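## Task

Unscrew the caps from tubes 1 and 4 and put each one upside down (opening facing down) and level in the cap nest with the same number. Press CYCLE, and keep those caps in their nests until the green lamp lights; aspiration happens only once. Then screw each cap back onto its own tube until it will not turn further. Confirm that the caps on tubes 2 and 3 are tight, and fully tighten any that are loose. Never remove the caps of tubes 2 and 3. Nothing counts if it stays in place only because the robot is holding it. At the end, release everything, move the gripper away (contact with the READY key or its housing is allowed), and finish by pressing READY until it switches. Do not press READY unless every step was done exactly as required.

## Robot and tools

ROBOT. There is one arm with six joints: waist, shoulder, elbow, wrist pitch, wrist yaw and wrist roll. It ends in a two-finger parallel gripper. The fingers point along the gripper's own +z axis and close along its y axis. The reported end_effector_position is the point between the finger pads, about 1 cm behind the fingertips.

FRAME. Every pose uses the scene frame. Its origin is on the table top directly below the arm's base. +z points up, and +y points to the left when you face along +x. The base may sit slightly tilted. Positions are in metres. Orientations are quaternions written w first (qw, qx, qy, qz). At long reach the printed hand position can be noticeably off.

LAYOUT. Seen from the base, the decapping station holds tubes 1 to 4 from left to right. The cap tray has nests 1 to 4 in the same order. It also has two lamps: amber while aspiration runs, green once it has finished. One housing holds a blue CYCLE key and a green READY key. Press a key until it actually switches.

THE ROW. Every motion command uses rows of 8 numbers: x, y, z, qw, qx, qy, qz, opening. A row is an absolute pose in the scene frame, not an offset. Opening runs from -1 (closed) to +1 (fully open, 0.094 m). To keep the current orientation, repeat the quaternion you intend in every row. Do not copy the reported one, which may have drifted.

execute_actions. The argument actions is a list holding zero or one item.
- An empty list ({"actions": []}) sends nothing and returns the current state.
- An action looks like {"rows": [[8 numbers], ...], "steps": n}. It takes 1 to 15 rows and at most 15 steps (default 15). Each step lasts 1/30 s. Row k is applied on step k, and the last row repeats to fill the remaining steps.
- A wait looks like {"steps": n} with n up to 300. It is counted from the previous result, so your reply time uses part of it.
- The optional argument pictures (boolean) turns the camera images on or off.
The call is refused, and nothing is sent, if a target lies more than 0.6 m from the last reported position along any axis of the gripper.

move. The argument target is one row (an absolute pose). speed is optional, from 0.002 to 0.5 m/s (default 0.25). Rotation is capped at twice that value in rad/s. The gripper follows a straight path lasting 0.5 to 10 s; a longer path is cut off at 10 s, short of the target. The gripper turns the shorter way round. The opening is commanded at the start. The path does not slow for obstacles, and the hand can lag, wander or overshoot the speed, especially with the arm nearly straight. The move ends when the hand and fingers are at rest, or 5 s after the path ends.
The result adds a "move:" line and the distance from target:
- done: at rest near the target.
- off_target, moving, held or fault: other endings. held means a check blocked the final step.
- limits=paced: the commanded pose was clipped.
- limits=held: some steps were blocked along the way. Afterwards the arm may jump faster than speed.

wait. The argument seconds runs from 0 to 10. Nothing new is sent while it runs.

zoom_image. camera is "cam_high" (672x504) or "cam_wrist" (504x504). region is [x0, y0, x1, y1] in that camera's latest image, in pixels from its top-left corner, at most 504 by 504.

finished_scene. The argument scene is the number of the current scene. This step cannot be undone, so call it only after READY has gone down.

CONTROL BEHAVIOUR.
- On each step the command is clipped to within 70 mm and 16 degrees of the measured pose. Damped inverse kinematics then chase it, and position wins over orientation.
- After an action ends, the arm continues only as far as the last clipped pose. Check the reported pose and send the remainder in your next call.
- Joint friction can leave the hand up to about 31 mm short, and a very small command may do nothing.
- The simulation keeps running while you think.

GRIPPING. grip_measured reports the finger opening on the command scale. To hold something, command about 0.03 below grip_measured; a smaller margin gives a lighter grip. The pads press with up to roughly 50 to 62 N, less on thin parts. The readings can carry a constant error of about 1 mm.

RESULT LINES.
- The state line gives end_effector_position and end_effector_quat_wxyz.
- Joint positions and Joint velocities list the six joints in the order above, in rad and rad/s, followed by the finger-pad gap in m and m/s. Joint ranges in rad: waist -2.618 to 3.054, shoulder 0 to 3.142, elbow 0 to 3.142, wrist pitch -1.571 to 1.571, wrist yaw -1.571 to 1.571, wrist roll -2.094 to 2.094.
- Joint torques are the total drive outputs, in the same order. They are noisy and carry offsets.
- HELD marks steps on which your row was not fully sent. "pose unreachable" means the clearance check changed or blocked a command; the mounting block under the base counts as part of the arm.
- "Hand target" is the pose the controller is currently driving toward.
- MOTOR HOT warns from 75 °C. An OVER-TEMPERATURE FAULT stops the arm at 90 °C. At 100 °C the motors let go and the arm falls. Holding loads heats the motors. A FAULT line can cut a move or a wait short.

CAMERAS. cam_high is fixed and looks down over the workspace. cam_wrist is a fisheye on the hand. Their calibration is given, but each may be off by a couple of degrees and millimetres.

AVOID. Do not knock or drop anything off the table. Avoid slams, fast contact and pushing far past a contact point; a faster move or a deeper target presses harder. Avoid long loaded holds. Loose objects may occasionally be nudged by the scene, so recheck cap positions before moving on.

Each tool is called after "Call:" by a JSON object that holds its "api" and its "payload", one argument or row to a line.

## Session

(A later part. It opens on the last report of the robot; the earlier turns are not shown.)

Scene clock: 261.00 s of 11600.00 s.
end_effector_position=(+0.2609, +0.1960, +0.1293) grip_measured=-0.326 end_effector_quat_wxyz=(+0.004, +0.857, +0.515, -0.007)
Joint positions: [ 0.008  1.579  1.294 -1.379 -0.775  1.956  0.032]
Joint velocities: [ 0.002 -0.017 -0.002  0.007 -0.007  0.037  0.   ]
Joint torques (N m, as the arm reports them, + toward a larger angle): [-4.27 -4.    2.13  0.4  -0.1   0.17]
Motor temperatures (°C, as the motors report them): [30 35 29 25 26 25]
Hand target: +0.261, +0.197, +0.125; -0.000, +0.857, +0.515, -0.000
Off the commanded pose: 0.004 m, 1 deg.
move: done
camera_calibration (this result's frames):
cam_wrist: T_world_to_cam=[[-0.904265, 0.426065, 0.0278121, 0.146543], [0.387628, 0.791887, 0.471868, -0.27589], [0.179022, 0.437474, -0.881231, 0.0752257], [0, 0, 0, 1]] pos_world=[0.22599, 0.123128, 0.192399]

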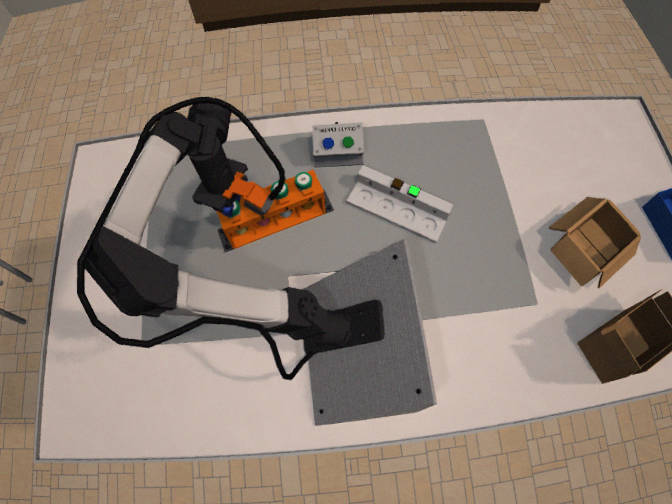

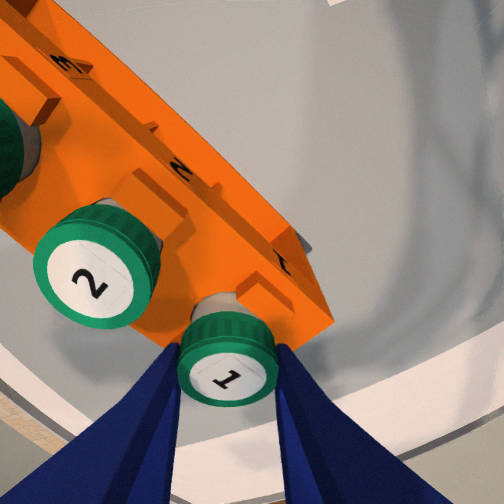

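Call:
{"api": "execute_actions", "payload": {
  "actions": [
    {"rows":[[0.261,0.198,0.128,0,0.857,0.515,0,-0.35],[0.261,0.198,0.128,0,0.857,0.515,0,-0.04]],"steps":7}
  ],
  "pictures": false
}}

Call:
{"api": "move", "payload": {
  "target": [0.26,0.199,0.123,0,-0.477,0.879,0,-0.04],
  "speed": 0.5
}}

Call:
{"api": "execute_actions", "payload": {
  "actions": [
    {"rows":[[0.261,0.198,0.123,0,-0.477,0.879,0,-0.15],[0.261,0.198,0.123,0,-0.477,0.879,0,-0.22],[0.261,0.198,0.123,0,-0.477,0.879,0,-0.27],[0.261,0.198,0.123,0,-0.477,0.879,0,-0.36]],"steps":8}
  ],
  "pictures": false
}}

Call:
{"api": "move", "payload": {
  "target": [0.2615,0.197,0.12,0,0.766,0.643,0,-0.36],
  "speed": 0.5
}}

Scene clock: 263.43 s of 11600.00 s.
end_effector_position=(+0.2611, +0.1965, +0.1293) grip_measured=-0.042 end_effector_quat_wxyz=(+0.003, +0.858, +0.514, -0.006)
Joint positions: [ 0.008  1.579  1.294 -1.378 -0.778  1.959  0.045]
Joint velocities: [-0.007 -0.002 -0.007  0.022  0.066  0.007  0.   ]
Joint torques (N m, as the arm reports them, + toward a larger angle): [-4.78 -3.95  3.06  0.25 -0.09  0.08]
Motor temperatures (°C, as the motors report them): [30 35 29 25 26 25]
Hand target: +0.261, +0.198, +0.128; -0.000, +0.857, +0.515, -0.000
Off the commanded pose: 0.002 m, 1 deg.
Steps of this call (steps 1 to 66: nothing new was sent; steps 67 to 73: all 7 steps of this action). Readings (end_effector_position):
67: (+0.2609, +0.1961, +0.1293)
68: (+0.2610, +0.1961, +0.1293)
70: (+0.2610, +0.1962, +0.1293)
73: the state above

Scene clock: 267.50 s of 11600.00 s.
end_effector_position=(+0.2619, +0.1971, +0.1248) grip_measured=-0.042 end_effector_quat_wxyz=(-0.001, -0.471, +0.882, -0.006)
Joint positions: [ 0.021  1.566  1.271 -1.339 -0.78  -1.054  0.045]
Joint velocities: [-0.012 -0.002 -0.012 -0.051  0.037  0.022 -0.   ]
Joint torques (N m, as the arm reports them, + toward a larger angle): [-4.45 -3.76  3.35  0.19 -0.17 -0.04]
Motor temperatures (°C, as the motors report them): [30 34 29 25 26 25]
Hand target: +0.260, +0.199, +0.123; +0.000, -0.477, +0.879, -0.000
Off the commanded pose: 0.003 m, 1 deg.
move: done
camera_calibration (this result's frames):
cam_wrist: T_world_to_cam=[[0.856283, -0.5153, 0.0352831, -0.129458], [-0.463234, -0.735956, 0.493743, 0.246202], [-0.228459, -0.439128, -0.868892, 0.348572], [0, 0, 0, 1]] pos_world=[0.304536, 0.267552, 0.185878]

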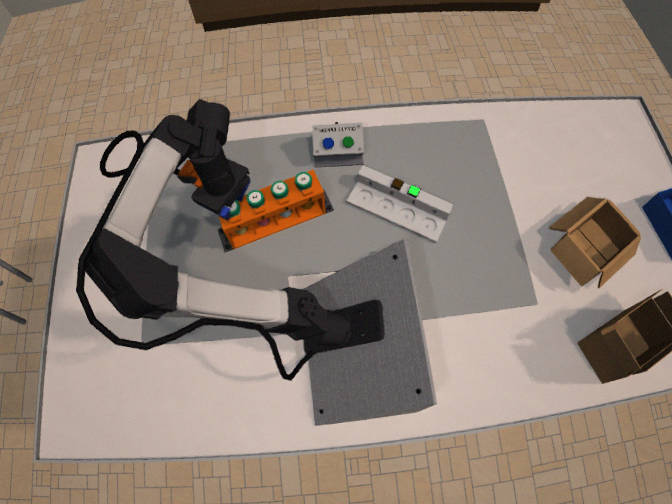

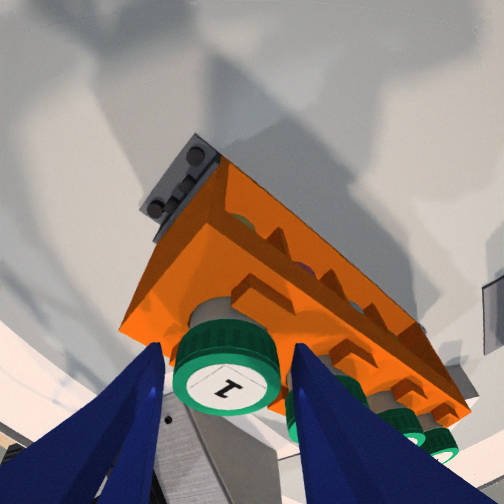

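Scene clock: 267.77 s of 11600.00 s.
end_effector_position=(+0.2618, +0.1972, +0.1248) grip_measured=-0.319 end_effector_quat_wxyz=(-0.001, -0.473, +0.881, -0.005)
Joint positions: [ 0.021  1.566  1.271 -1.34  -0.781 -1.059  0.032]
Joint velocities: [ 0.007  0.002 -0.007  0.037  0.037 -0.095  0.001]
Joint torques (N m, as the arm reports them, + toward a larger angle): [-4.74 -3.37  3.46  0.22 -0.15 -0.06]
Motor temperatures (°C, as the motors report them): [30 34 29 25 26 25]
Hand target: +0.261, +0.198, +0.123; -0.000, -0.477, +0.879, -0.000
Off the commanded pose: 0.002 m, 1 deg.
Steps of this call (steps 1 to 8: all 8 steps of this action). Readings (end_effector_position):
1: (+0.2619, +0.1971, +0.1248)
2: (+0.2619, +0.1971, +0.1248)
4: (+0.2618, +0.1971, +0.1248)
8: the state above

Scene clock: 271.50 s of 11600.00 s.
end_effector_position=(+0.2616, +0.1970, +0.1234) grip_measured=-0.320 end_effector_quat_wxyz=(+0.000, +0.759, +0.651, -0.003)
Joint positions: [ 0.021  1.573  1.269 -1.342 -0.787  1.643  0.032]
Joint velocities: [-0.012  0.002  0.027 -0.007  0.037  0.037 -0.   ]
Joint torques (N m, as the arm reports them, + toward a larger angle): [-4.3  -3.7   2.71  0.34 -0.01  0.28]
Motor temperatures (°C, as the motors report them): [30 34 29 25 26 25]
Hand target: +0.261, +0.197, +0.120; -0.001, +0.766, +0.643, -0.000
Off the commanded pose: 0.003 m, 1 deg.
move: done
camera_calibration (this result's frames):
cam_wrist: T_world_to_cam=[[-0.994063, 0.104708, 0.0295704, 0.233446], [0.105917, 0.869078, 0.483202, -0.217111], [0.0248961, 0.483466, -0.875009, 0.099945], [0, 0, 0, 1]] pos_world=[0.252568, 0.115923, 0.185458]

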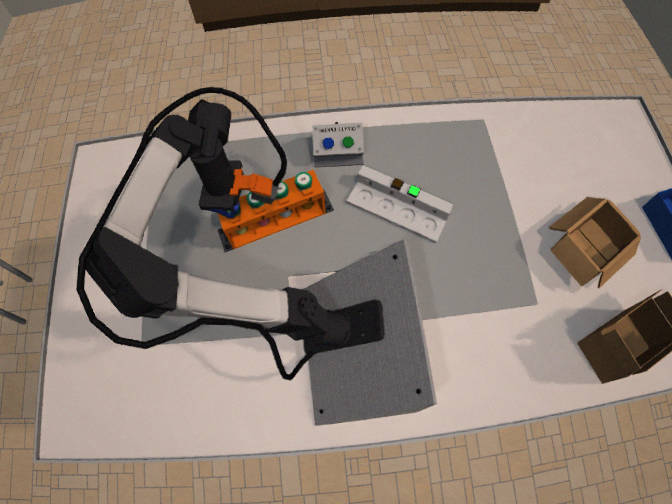

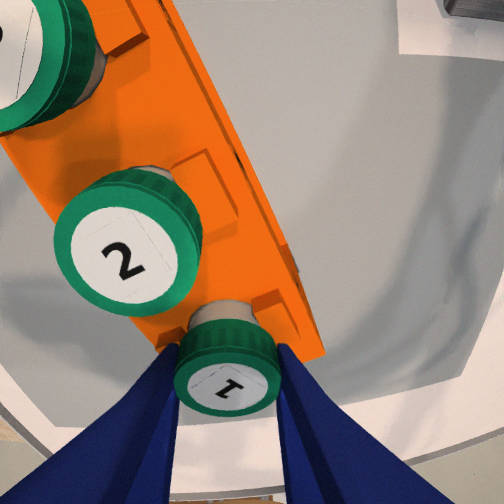

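Call:
{"api": "execute_actions", "payload": {
  "actions": [
    {"rows":[[0.2615,0.197,0.12,0,0.783,0.623,0,-0.36],[0.2615,0.197,0.12,0,0.799,0.602,0,-0.36],[0.2615,0.197,0.12,0,0.814,0.581,0,-0.36],[0.2615,0.197,0.12,0,0.829,0.559,0,-0.36],[0.2615,0.197,0.12,0,0.843,0.537,0,-0.36],[0.2615,0.197,0.12,0,0.857,0.515,0,-0.36]],"steps":15}
  ],
  "pictures": false
}}

Scene clock: 273.40 s of 11600.00 s.
end_effector_position=(+0.2616, +0.1968, +0.1230) grip_measured=-0.320 end_effector_quat_wxyz=(+0.002, +0.810, +0.587, -0.004)
Joint positions: [ 0.023  1.573  1.269 -1.34  -0.784  1.808  0.032]
Joint velocities: [ 0.017 -0.002  0.017  0.037 -0.066 -0.037  0.   ]
Joint torques (N m, as the arm reports them, + toward a larger angle): [-4.65 -2.98  3.38  0.18 -0.08  1.3 ]
Motor temperatures (°C, as the motors report them): [30 34 29 25 26 25]
Hand target: +0.262, +0.197, +0.120; -0.006, +0.854, +0.519, -0.003
Off the commanded pose: 0.003 m, 10 deg.
Steps of this call (steps 1 to 42: nothing new was sent; steps 43 to 57: all 15 steps of this action). Readings (end_effector_position):
43: (+0.2616, +0.1970, +0.1234)
44: (+0.2616, +0.1970, +0.1234)
46: (+0.2616, +0.1970, +0.1234)
50: (+0.2616, +0.1968, +0.1231)
57: the state above

Call:
{"api": "execute_actions", "payload": {
  "actions": [
    {"rows":[[0.2615,0.197,0.122,0,0.83,0.558,0,-0.36],[0.2615,0.197,0.123,0,0.81,0.587,0,-0.36],[0.2615,0.197,0.123,0,0.81,0.587,0,-0.36],[0.2615,0.197,0.123,0,0.81,0.587,0,0.5]],"steps":10}
  ],
  "pictures": false
}}

Call:
{"api": "move", "payload": {
  "target": [0.278,0.143,0.124,0,0.309,0.951,0,0.5],
  "speed": 0.5
}}

Scene clock: 275.63 s of 11600.00 s.
end_effector_position=(+0.2616, +0.1969, +0.1233) grip_measured=+0.497 end_effector_quat_wxyz=(+0.002, +0.805, +0.593, -0.004)
Joint positions: [ 0.023  1.571  1.269 -1.34  -0.783  1.795  0.07 ]
Joint velocities: [0.007 0.007 0.007 0.022 0.007 0.007 0.   ]
Joint torques (N m, as the arm reports them, + toward a larger angle): [-5.12 -3.54  3.55  0.16 -0.03  0.11]
Motor temperatures (°C, as the motors report them): [30 34 29 25 26 26]
Hand target: +0.261, +0.197, +0.123; -0.000, +0.810, +0.587, -0.000
Off the commanded pose: 0.000 m, 1 deg.
Steps of this call (steps 1 to 57: nothing new was sent; steps 58 to 67: all 10 steps of this action). Readings (end_effector_position):
58: (+0.2616, +0.1969, +0.1232)
59: (+0.2616, +0.1969, +0.1233)
61: (+0.2616, +0.1969, +0.1233)
65: (+0.2616, +0.1969, +0.1233)
67: the state above

Scene clock: 277.90 s of 11600.00 s.
end_effector_position=(+0.2780, +0.1486, +0.1255) grip_measured=+0.498 end_effector_quat_wxyz=(+0.004, +0.306, +0.952, +0.002)
Joint positions: [-0.103  1.687  1.252 -1.317 -0.779  0.378  0.07 ]
Joint velocities: [ 0.007 -0.007  0.017 -0.022 -0.022  0.007  0.001]
Joint torques (N m, as the arm reports them, + toward a larger angle): [-6.21 -2.4   3.93  0.21  0.03 -0.04]
Motor temperatures (°C, as the motors report them): [30 34 29 25 26 25]
Hand target: +0.278, +0.143, +0.124; +0.000, +0.309, +0.951, -0.000
Off the commanded pose: 0.006 m, 1 deg.
move: done
camera_calibration (this result's frames):
cam_wrist: T_world_to_cam=[[-0.542278, -0.839946, 0.0206331, 0.270686], [-0.730893, 0.4837, 0.481487, 0.11234], [-0.414404, 0.246019, -0.87621, 0.282414], [0, 0, 0, 1]] pos_world=[0.345929, 0.103544, 0.187778]

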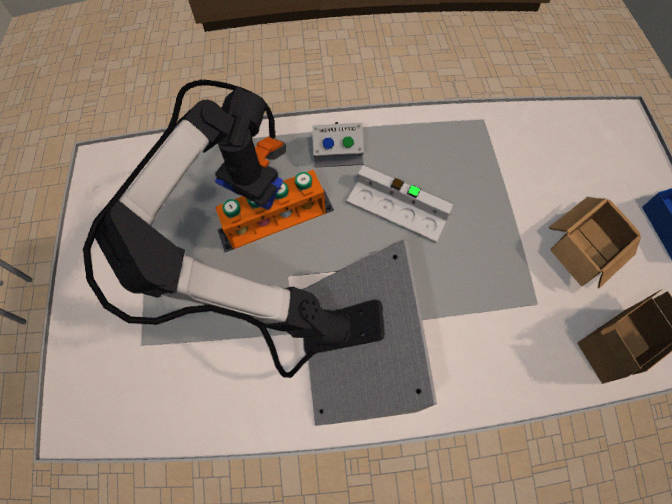

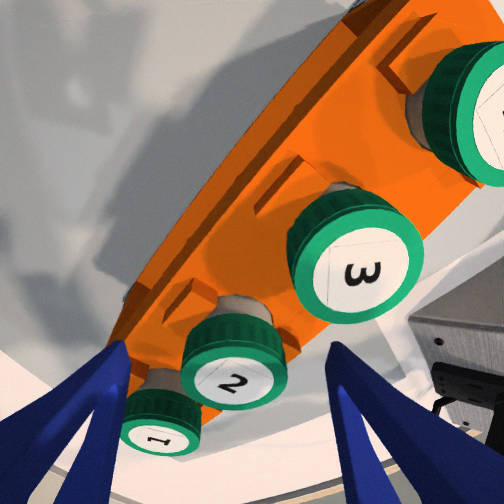

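Grip and probe 24° clockwise.

Call:
{"api": "execute_actions", "payload": {
  "actions": [
    {"rows":[[0.277,0.145,0.124,0,0.309,0.951,0,0.2],[0.277,0.145,0.124,0,0.309,0.951,0,0.0],[0.277,0.145,0.124,0,0.309,0.951,0,-0.12],[0.277,0.145,0.124,0,0.309,0.951,0,-0.19],[0.277,0.145,0.124,0,0.309,0.951,0,-0.24],[0.277,0.145,0.124,0,0.309,0.951,0,-0.28],[0.277,0.146,0.124,0,0.309,0.951,0,-0.36]],"steps":10}
  ],
  "pictures": false
}}

Call:
{"api": "execute_actions", "payload": {
  "actions": [
    {"rows":[[0.277,0.146,0.124,0,0.334,0.943,0,-0.36],[0.277,0.146,0.124,0,0.358,0.934,0,-0.36],[0.277,0.146,0.124,0,0.383,0.924,0,-0.36],[0.277,0.146,0.124,0,0.407,0.914,0,-0.36],[0.277,0.146,0.124,0,0.431,0.903,0,-0.36],[0.277,0.146,0.124,0,0.454,0.891,0,-0.36],[0.277,0.146,0.123,0,0.477,0.879,0,-0.36]],"steps":15}
  ],
  "pictures": false
}}

Scene clock: 279.83 s of 11600.00 s.
end_effector_position=(+0.2771, +0.1471, +0.1255) grip_measured=-0.324 end_effector_quat_wxyz=(+0.003, +0.305, +0.952, -0.003)
Joint positions: [-0.103  1.687  1.252 -1.32  -0.769  0.374  0.032]
Joint velocities: [ 0.007 -0.007 -0.012 -0.007 -0.081 -0.051 -0.001]
Joint torques (N m, as the arm reports them, + toward a larger angle): [-5.54 -3.    3.9   0.24 -0.06  0.02]
Motor temperatures (°C, as the motors report them): [30 34 29 25 26 25]
Hand target: +0.277, +0.146, +0.124; -0.000, +0.309, +0.951, +0.000
Off the commanded pose: 0.002 m, 1 deg.
Steps of this call (steps 1 to 48: nothing new was sent; steps 49 to 58: all 10 steps of this action). Readings (end_effector_position):
49: (+0.2780, +0.1486, +0.1255)
50: (+0.2780, +0.1486, +0.1255)
52: (+0.2780, +0.1486, +0.1255)
56: (+0.2771, +0.1471, +0.1255)
58: the state above

Scene clock: 280.33 s of 11600.00 s.
end_effector_position=(+0.2769, +0.1470, +0.1251) grip_measured=-0.324 end_effector_quat_wxyz=(+0.002, +0.424, +0.906, -0.002)
Joint positions: [-0.103  1.69   1.252 -1.321 -0.77   0.626  0.032]
Joint velocities: [ 0.002 -0.012 -0.002 -0.007 -0.007  0.022 -0.   ]
Joint torques (N m, as the arm reports them, + toward a larger angle): [-5.47 -2.82  3.87  0.2  -0.08  0.89]
Motor temperatures (°C, as the motors report them): [30 34 29 25 26 25]
Hand target: +0.277, +0.146, +0.123; -0.002, +0.475, +0.880, +0.001
Off the commanded pose: 0.002 m, 7 deg.
Steps of this call (steps 1 to 15: all 15 steps of this action). Readings (end_effector_position):
1: (+0.2771, +0.1471, +0.1255)
2: (+0.2771, +0.1471, +0.1255)
4: (+0.2771, +0.1471, +0.1255)
8: (+0.2769, +0.1471, +0.1251)
15: the state above

Call:
{"api": "execute_actions", "payload": {
  "actions": [
    {"rows":[[0.277,0.146,0.124,0,0.44,0.898,0,-0.36],[0.277,0.146,0.124,0,0.424,0.906,0,-0.36],[0.277,0.146,0.124,0,0.424,0.906,0,-0.36],[0.277,0.146,0.124,0,0.424,0.906,0,0.5]],"steps":10}
  ],
  "pictures": false
}}

Call:
{"api": "move", "payload": {
  "target": [0.293,0.0915,0.123,0,0.309,0.951,0,0.5],
  "speed": 0.15
}}

Scene clock: 282.20 s of 11600.00 s.
end_effector_position=(+0.2769, +0.1470, +0.1251) grip_measured=+0.497 end_effector_quat_wxyz=(+0.002, +0.417, +0.909, -0.002)
Joint positions: [-0.103  1.69   1.252 -1.321 -0.77   0.611  0.07 ]
Joint velocities: [-0.002  0.017 -0.007 -0.051 -0.007 -0.022 -0.   ]
Joint torques (N m, as the arm reports them, + toward a larger angle): [-5.68 -3.16  3.91  0.21 -0.03  0.13]
Motor temperatures (°C, as the motors report them): [30 34 29 25 26 26]
Hand target: +0.277, +0.146, +0.124; -0.000, +0.424, +0.906, +0.000
Off the commanded pose: 0.002 m, 1 deg.
Steps of this call (steps 1 to 46: nothing new was sent; steps 47 to 56: all 10 steps of this action). Readings (end_effector_position):
47: (+0.2769, +0.1470, +0.1251)
48: (+0.2769, +0.1470, +0.1251)
50: (+0.2769, +0.1470, +0.1251)
54: (+0.2769, +0.1470, +0.1251)
56: the state above

Scene clock: 283.73 s of 11600.00 s.
end_effector_position=(+0.2869, +0.0965, +0.1211) grip_measured=+0.498 end_effector_quat_wxyz=(-0.008, +0.318, +0.948, +0.004)
Joint positions: [-0.209  1.838  1.252 -1.297 -0.757  0.238  0.07 ]
Joint velocities: [-0.012  0.017 -0.007  0.007 -0.037 -0.022  0.   ]
Joint torques (N m, as the arm reports them, + toward a larger angle): [-6.64 -3.03  5.52  0.32  0.05 -0.02]
Motor temperatures (°C, as the motors report them): [30 34 29 25 26 26]
Hand target: +0.293, +0.091, +0.123; +0.000, +0.309, +0.951, -0.000
Off the commanded pose: 0.008 m, 2 deg.
move: done
camera_calibration (this result's frames):
cam_wrist: T_world_to_cam=[[-0.563257, -0.82598, 0.0223408, 0.236293], [-0.708037, 0.496414, 0.502252, 0.135853], [-0.42594, 0.267079, -0.864433, 0.294823], [0, 0, 0, 1]] pos_world=[0.35486, 0.0489926, 0.181343]

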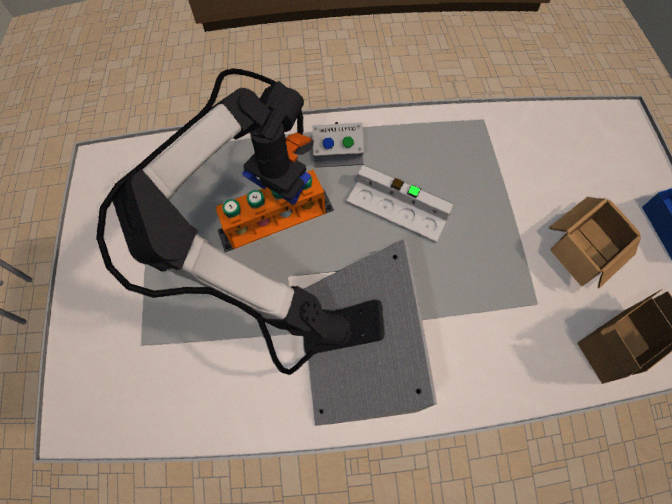

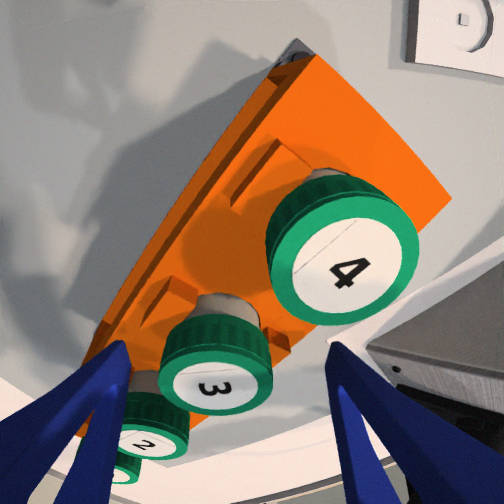

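Call:
{"api": "execute_actions", "payload": {
  "actions": [
    {"rows":[[0.294,0.0915,0.123,0,0.309,0.951,0,0.3],[0.295,0.092,0.1235,0,0.309,0.951,0,0.2],[0.296,0.092,0.124,0,0.309,0.951,0,0.1],[0.297,0.092,0.124,0,0.309,0.951,0,0.1]],"steps":10}
  ],
  "pictures": false
}}

Scene clock: 284.73 s of 11600.00 s.
end_effector_position=(+0.2921, +0.0966, +0.1233) grip_measured=+0.102 end_effector_quat_wxyz=(-0.004, +0.313, +0.950, +0.004)
Joint positions: [-0.209  1.847  1.272 -1.297 -0.757  0.235  0.052]
Joint velocities: [ 0.007  0.027  0.017  0.007  0.022 -0.022 -0.001]
Joint torques (N m, as the arm reports them, + toward a larger angle): [-6.41 -2.87  5.4   0.26  0.04 -0.01]
Motor temperatures (°C, as the motors report them): [30 34 29 25 26 25]
Hand target: +0.297, +0.092, +0.124; -0.000, +0.309, +0.951, -0.000
Off the commanded pose: 0.007 m, 1 deg.
Steps of this call (steps 1 to 20: nothing new was sent; steps 21 to 30: all 10 steps of this action). Readings (end_effector_position):
21: (+0.2869, +0.0965, +0.1211)
22: (+0.2871, +0.0966, +0.1213)
24: (+0.2895, +0.0967, +0.1224)
28: (+0.2921, +0.0967, +0.1234)
30: the state above

Call:
{"api": "execute_actions", "payload": {
  "actions": [
    {"rows":[[0.294,0.095,0.123,0,0.313,0.95,0,-0.05],[0.293,0.096,0.123,0,0.313,0.95,0,-0.16],[0.293,0.096,0.123,0,0.313,0.95,0,-0.23],[0.293,0.096,0.123,0,0.313,0.95,0,-0.28],[0.293,0.096,0.123,0,0.313,0.95,0,-0.36]],"steps":8}
  ],
  "pictures": false
}}

Call:
{"api": "execute_actions", "payload": {
  "actions": [
    {"rows":[[0.293,0.096,0.122,0,0.334,0.943,0,-0.36],[0.293,0.096,0.122,0,0.358,0.934,0,-0.36],[0.293,0.096,0.122,0,0.383,0.924,0,-0.36],[0.293,0.096,0.122,0,0.407,0.914,0,-0.36],[0.293,0.096,0.122,0,0.431,0.903,0,-0.36],[0.293,0.096,0.122,0,0.454,0.891,0,-0.36],[0.293,0.096,0.122,0,0.477,0.879,0,-0.36],[0.293,0.096,0.122,0,0.49,0.872,0,-0.36]],"steps":15}
  ],
  "pictures": false
}}

Scene clock: 286.60 s of 11600.00 s.
end_effector_position=(+0.2922, +0.0966, +0.1232) grip_measured=-0.320 end_effector_quat_wxyz=(-0.004, +0.313, +0.950, +0.004)
Joint positions: [-0.209  1.847  1.272 -1.297 -0.758  0.237  0.032]
Joint velocities: [-0.002  0.007 -0.002 -0.022 -0.007 -0.037 -0.   ]
Joint torques (N m, as the arm reports them, + toward a larger angle): [-5.71 -4.22  4.01  0.3   0.02  0.11]
Motor temperatures (°C, as the motors report them): [30 34 29 25 26 25]
Hand target: +0.293, +0.096, +0.123; +0.000, +0.313, +0.950, +0.000
Off the commanded pose: 0.001 m, 1 deg.
Steps of this call (steps 1 to 48: nothing new was sent; steps 49 to 56: all 8 steps of this action). Readings (end_effector_position):
49: (+0.2921, +0.0965, +0.1232)
50: (+0.2921, +0.0965, +0.1232)
52: (+0.2921, +0.0965, +0.1232)
56: the state above

Scene clock: 287.10 s of 11600.00 s.
end_effector_position=(+0.2923, +0.0966, +0.1231) grip_measured=-0.320 end_effector_quat_wxyz=(-0.004, +0.432, +0.902, +0.003)
Joint positions: [-0.208  1.847  1.272 -1.296 -0.757  0.493  0.032]
Joint velocities: [-0.022 -0.007 -0.012 -0.022  0.037 -0.007  0.001]
Joint torques (N m, as the arm reports them, + toward a larger angle): [-5.75 -3.87  4.09  0.25  0.03  1.07]
Motor temperatures (°C, as the motors report them): [30 33 29 25 26 25]
Hand target: +0.293, +0.096, +0.122; -0.003, +0.487, +0.873, +0.002
Off the commanded pose: 0.001 m, 8 deg.
Steps of this call (steps 1 to 15: all 15 steps of this action). Readings (end_effector_position):
1: (+0.2922, +0.0966, +0.1232)
2: (+0.2922, +0.0966, +0.1232)
4: (+0.2922, +0.0966, +0.1232)
8: (+0.2922, +0.0967, +0.1232)
15: the state above

Call:
{"api": "execute_actions", "payload": {
  "actions": [
    {"rows":[[0.293,0.096,0.123,0,0.45,0.893,0,-0.36],[0.293,0.096,0.123,0,0.432,0.902,0,-0.36],[0.293,0.096,0.123,0,0.432,0.902,0,-0.36],[0.293,0.096,0.123,0,0.432,0.902,0,0.1]],"steps":8}
  ],
  "pictures": false
}}

Call:
{"api": "move", "payload": {
  "target": [0.295,0.095,0.16,0,0.432,0.902,0,0.1],
  "speed": 0.2
}}

Call:
{"api": "move", "payload": {
  "target": [0.438,-0.06,0.12,0,0.432,0.902,0,-1],
  "speed": 0.3
}}

Scene clock: 288.93 s of 11600.00 s.
end_effector_position=(+0.2924, +0.0966, +0.1231) grip_measured=+0.097 end_effector_quat_wxyz=(-0.004, +0.429, +0.904, +0.003)
Joint positions: [-0.208  1.847  1.272 -1.296 -0.757  0.487  0.052]
Joint velocities: [ 0.017 -0.007 -0.017 -0.037 -0.081 -0.066  0.002]
Joint torques (N m, as the arm reports them, + toward a larger angle): [-5.77 -4.24  3.9   0.27  0.04  0.12]
Motor temperatures (°C, as the motors report them): [30 33 29 25 26 26]
Hand target: +0.293, +0.096, +0.123; -0.000, +0.432, +0.902, +0.000
Off the commanded pose: 0.001 m, 1 deg.
Steps of this call (steps 1 to 47: nothing new was sent; steps 48 to 55: all 8 steps of this action). Readings (end_effector_position):
48: (+0.2923, +0.0966, +0.1231)
49: (+0.2923, +0.0966, +0.1231)
51: (+0.2924, +0.0966, +0.1231)
55: the state above

Scene clock: 290.13 s of 11600.00 s.
end_effector_position=(+0.2951, +0.0981, +0.1585) grip_measured=+0.098 end_effector_quat_wxyz=(+0.005, +0.429, +0.903, +0.004)
Joint positions: [-0.28   1.857  1.392 -1.444 -0.737  0.412  0.052]
Joint velocities: [ 0.007 -0.002  0.012  0.037  0.037 -0.066  0.001]
Joint torques (N m, as the arm reports them, + toward a larger angle): [-6.54 -2.74  5.46  0.03  0.09 -0.06]
Motor temperatures (°C, as the motors report them): [30 33 29 25 26 26]
Hand target: +0.295, +0.095, +0.160; +0.000, +0.432, +0.902, -0.000
Off the commanded pose: 0.003 m, 1 deg.
move: done
camera_calibration (this result's frames):
cam_wrist: T_world_to_cam=[[-0.743912, -0.668124, 0.0143128, 0.280462], [-0.580478, 0.65664, 0.481528, 0.0720056], [-0.331118, 0.349906, -0.876314, 0.296091], [0, 0, 0, 1]] pos_world=[0.348478, 0.0364976, 0.220782]

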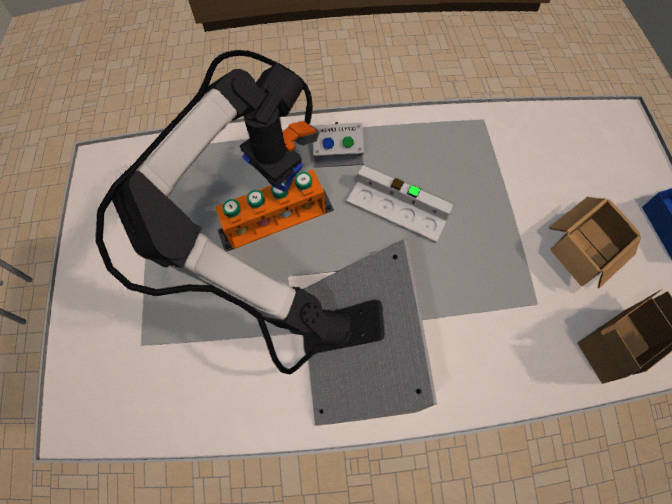

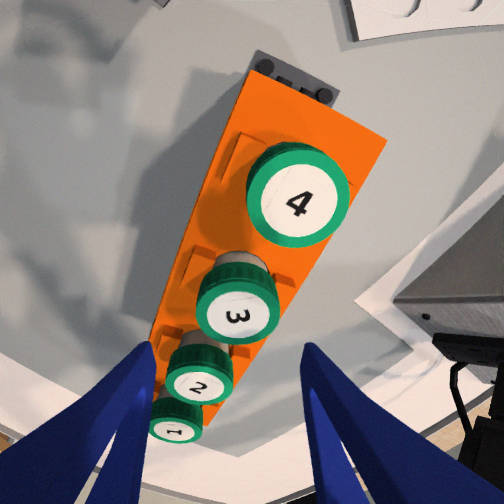

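Scene clock: 291.63 s of 11600.00 s.
end_effector_position=(+0.4394, -0.0578, +0.1182) grip_measured=-0.997 end_effector_quat_wxyz=(+0.003, +0.432, +0.902, +0.004)
Joint positions: [-0.334  2.718  2.259 -1.501 -0.716  0.346  0.   ]
Joint velocities: [-0.012  0.017 -0.002 -0.066  0.037  0.051 -0.   ]
Joint torques (N m, as the arm reports them, + toward a larger angle): [-10.14  -8.08   5.59   0.03   0.04  -0.07]
Motor temperatures (°C, as the motors report them): [30 34 29 25 26 26]
Hand target: +0.437, -0.061, +0.120; +0.000, +0.432, +0.902, -0.000
Off the commanded pose: 0.003 m, 1 deg.
move: done
camera_calibration (this result's frames):
cam_wrist: T_world_to_cam=[[-0.747267, -0.664308, 0.0169453, 0.285572], [-0.574963, 0.659129, 0.484733, 0.274911], [-0.333181, 0.352482, -0.874498, 0.363882], [0, 0, 0, 1]] pos_world=[0.492702, -0.119756, 0.180117]

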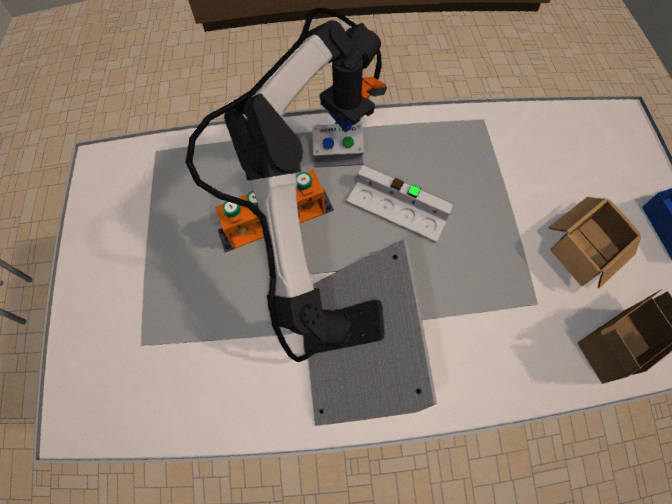

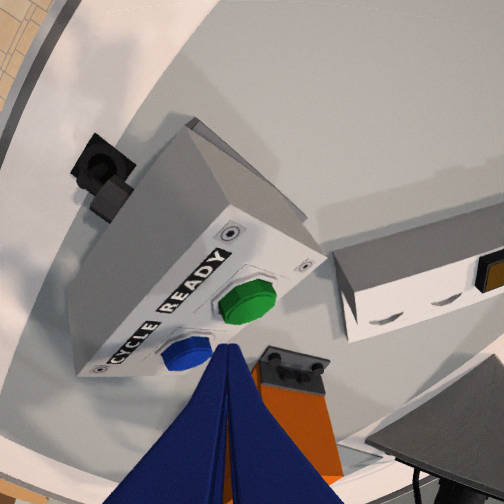

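Call:
{"api": "move", "payload": {
  "target": [0.434,-0.062,0.079,0,0.432,0.902,0,-1],
  "speed": 0.05
}}

Scene clock: 293.53 s of 11600.00 s.
end_effector_position=(+0.4284, -0.0640, +0.0888) grip_measured=-0.997 end_effector_quat_wxyz=(-0.007, +0.443, +0.897, -0.000)
Joint positions: [-0.308  2.687  2.094 -1.371 -0.716  0.385  0.   ]
Joint velocities: [ 0.012 -0.012 -0.002  0.022 -0.037  0.066 -0.   ]
Joint torques (N m, as the arm reports them, + toward a larger angle): [-7.61 -8.77  2.93  0.7  -0.08  0.1 ]
Motor temperatures (°C, as the motors report them): [31 34 29 25 26 25]
Hand target: +0.434, -0.062, +0.079; -0.001, +0.432, +0.902, +0.000
Off the commanded pose: 0.011 m, 2 deg.
move: off_target
camera_calibration (this result's frames):
cam_wrist: T_world_to_cam=[[-0.762675, -0.645963, 0.03254, 0.280172], [-0.547985, 0.672082, 0.498015, 0.274953], [-0.343569, 0.361992, -0.866558, 0.341055], [0, 0, 0, 1]] pos_world=[0.481526, -0.127269, 0.149497]

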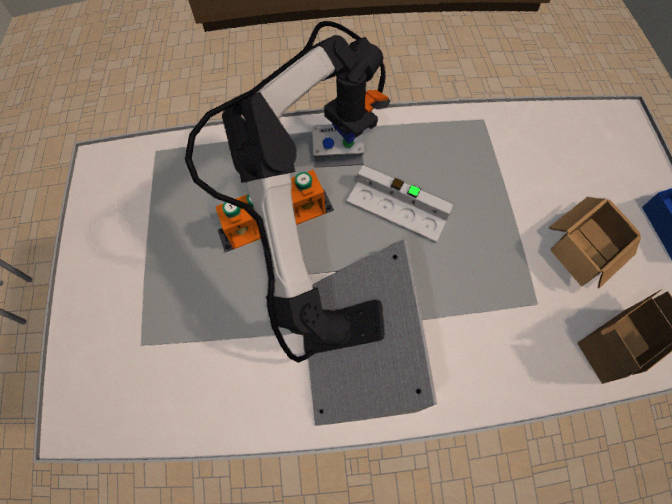

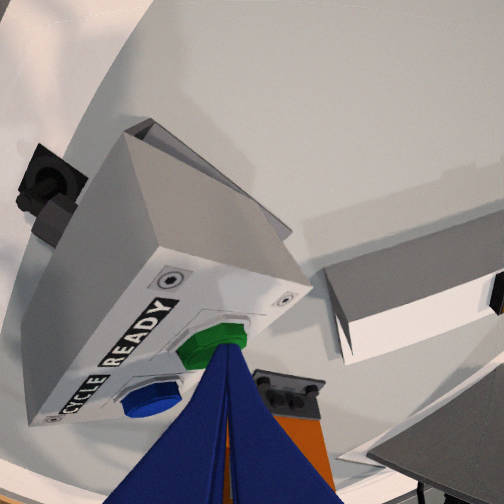

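Call:
{"api": "execute_actions", "payload": {
  "actions": [
    {"rows":[[0.435,-0.062,0.078,0,0.432,0.902,0,-1],[0.436,-0.062,0.077,0,0.432,0.902,0,-1],[0.437,-0.062,0.076,0,0.432,0.902,0,-1],[0.438,-0.062,0.075,0,0.432,0.902,0,-1],[0.439,-0.062,0.074,0,0.432,0.902,0,-1],[0.44,-0.062,0.073,0,0.432,0.902,0,-1]],"steps":12}
  ]
}}

Scene clock: 294.70 s of 11600.00 s.
end_effector_position=(+0.4298, -0.0636, +0.0870) grip_measured=-0.997 end_effector_quat_wxyz=(-0.006, +0.446, +0.895, -0.003)
Joint positions: [-0.302  2.686  2.093 -1.363 -0.713  0.402  0.   ]
Joint velocities: [-0.012  0.002 -0.007 -0.051 -0.066 -0.022  0.   ]
Joint torques (N m, as the arm reports them, + toward a larger angle): no reading
Motor temperatures (°C, as the motors report them): [31 34 29 25 26 25]
The task's run ended inside this call: 7 steps that you had sent did not run.
Steps of this call (steps 1 to 30: nothing new was sent; steps 31 to 35: the first 5 steps of this action). Readings (end_effector_position):
31: (+0.4285, -0.0641, +0.0888)
32: (+0.4285, -0.0640, +0.0887)
34: (+0.4288, -0.0638, +0.0883)
35: (+0.4289, -0.0638, +0.0881)
camera_calibration (this result's frames):
cam_wrist: T_world_to_cam=[[-0.767295, -0.640231, 0.0369197, 0.283504], [-0.542942, 0.679178, 0.493894, 0.275], [-0.341281, 0.358917, -0.868738, 0.338865], [0, 0, 0, 1]] pos_world=[0.482489, -0.12689, 0.148097]
The task's run has ended: the event that ends the task has happened. This ends this scene only. If you have not yet called finished_scene for this scene, call it to go on to the next scene.

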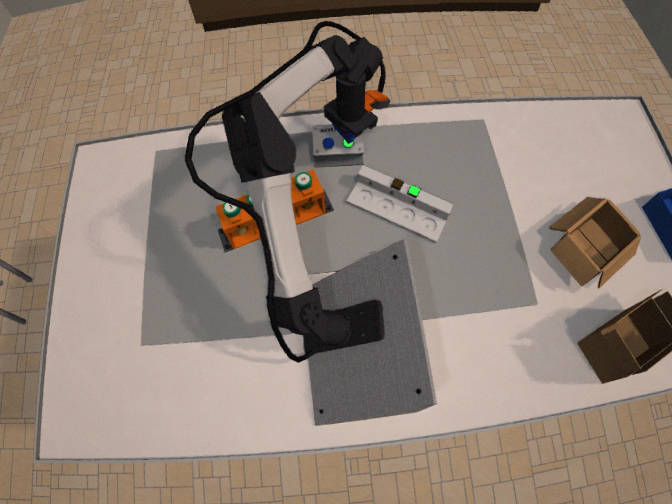

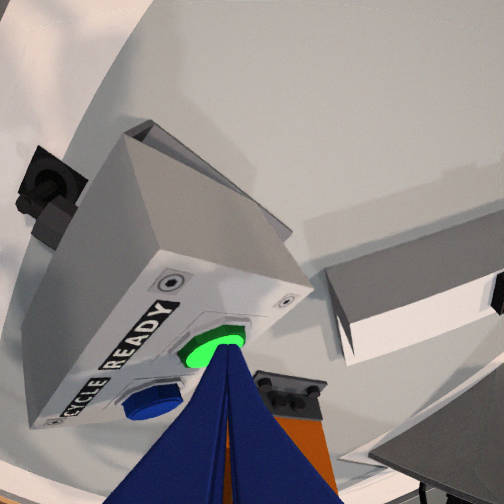

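Call:
{"api": "finished_scene", "payload": {
  "scene": 1
}}

The scene is finished: the task was done.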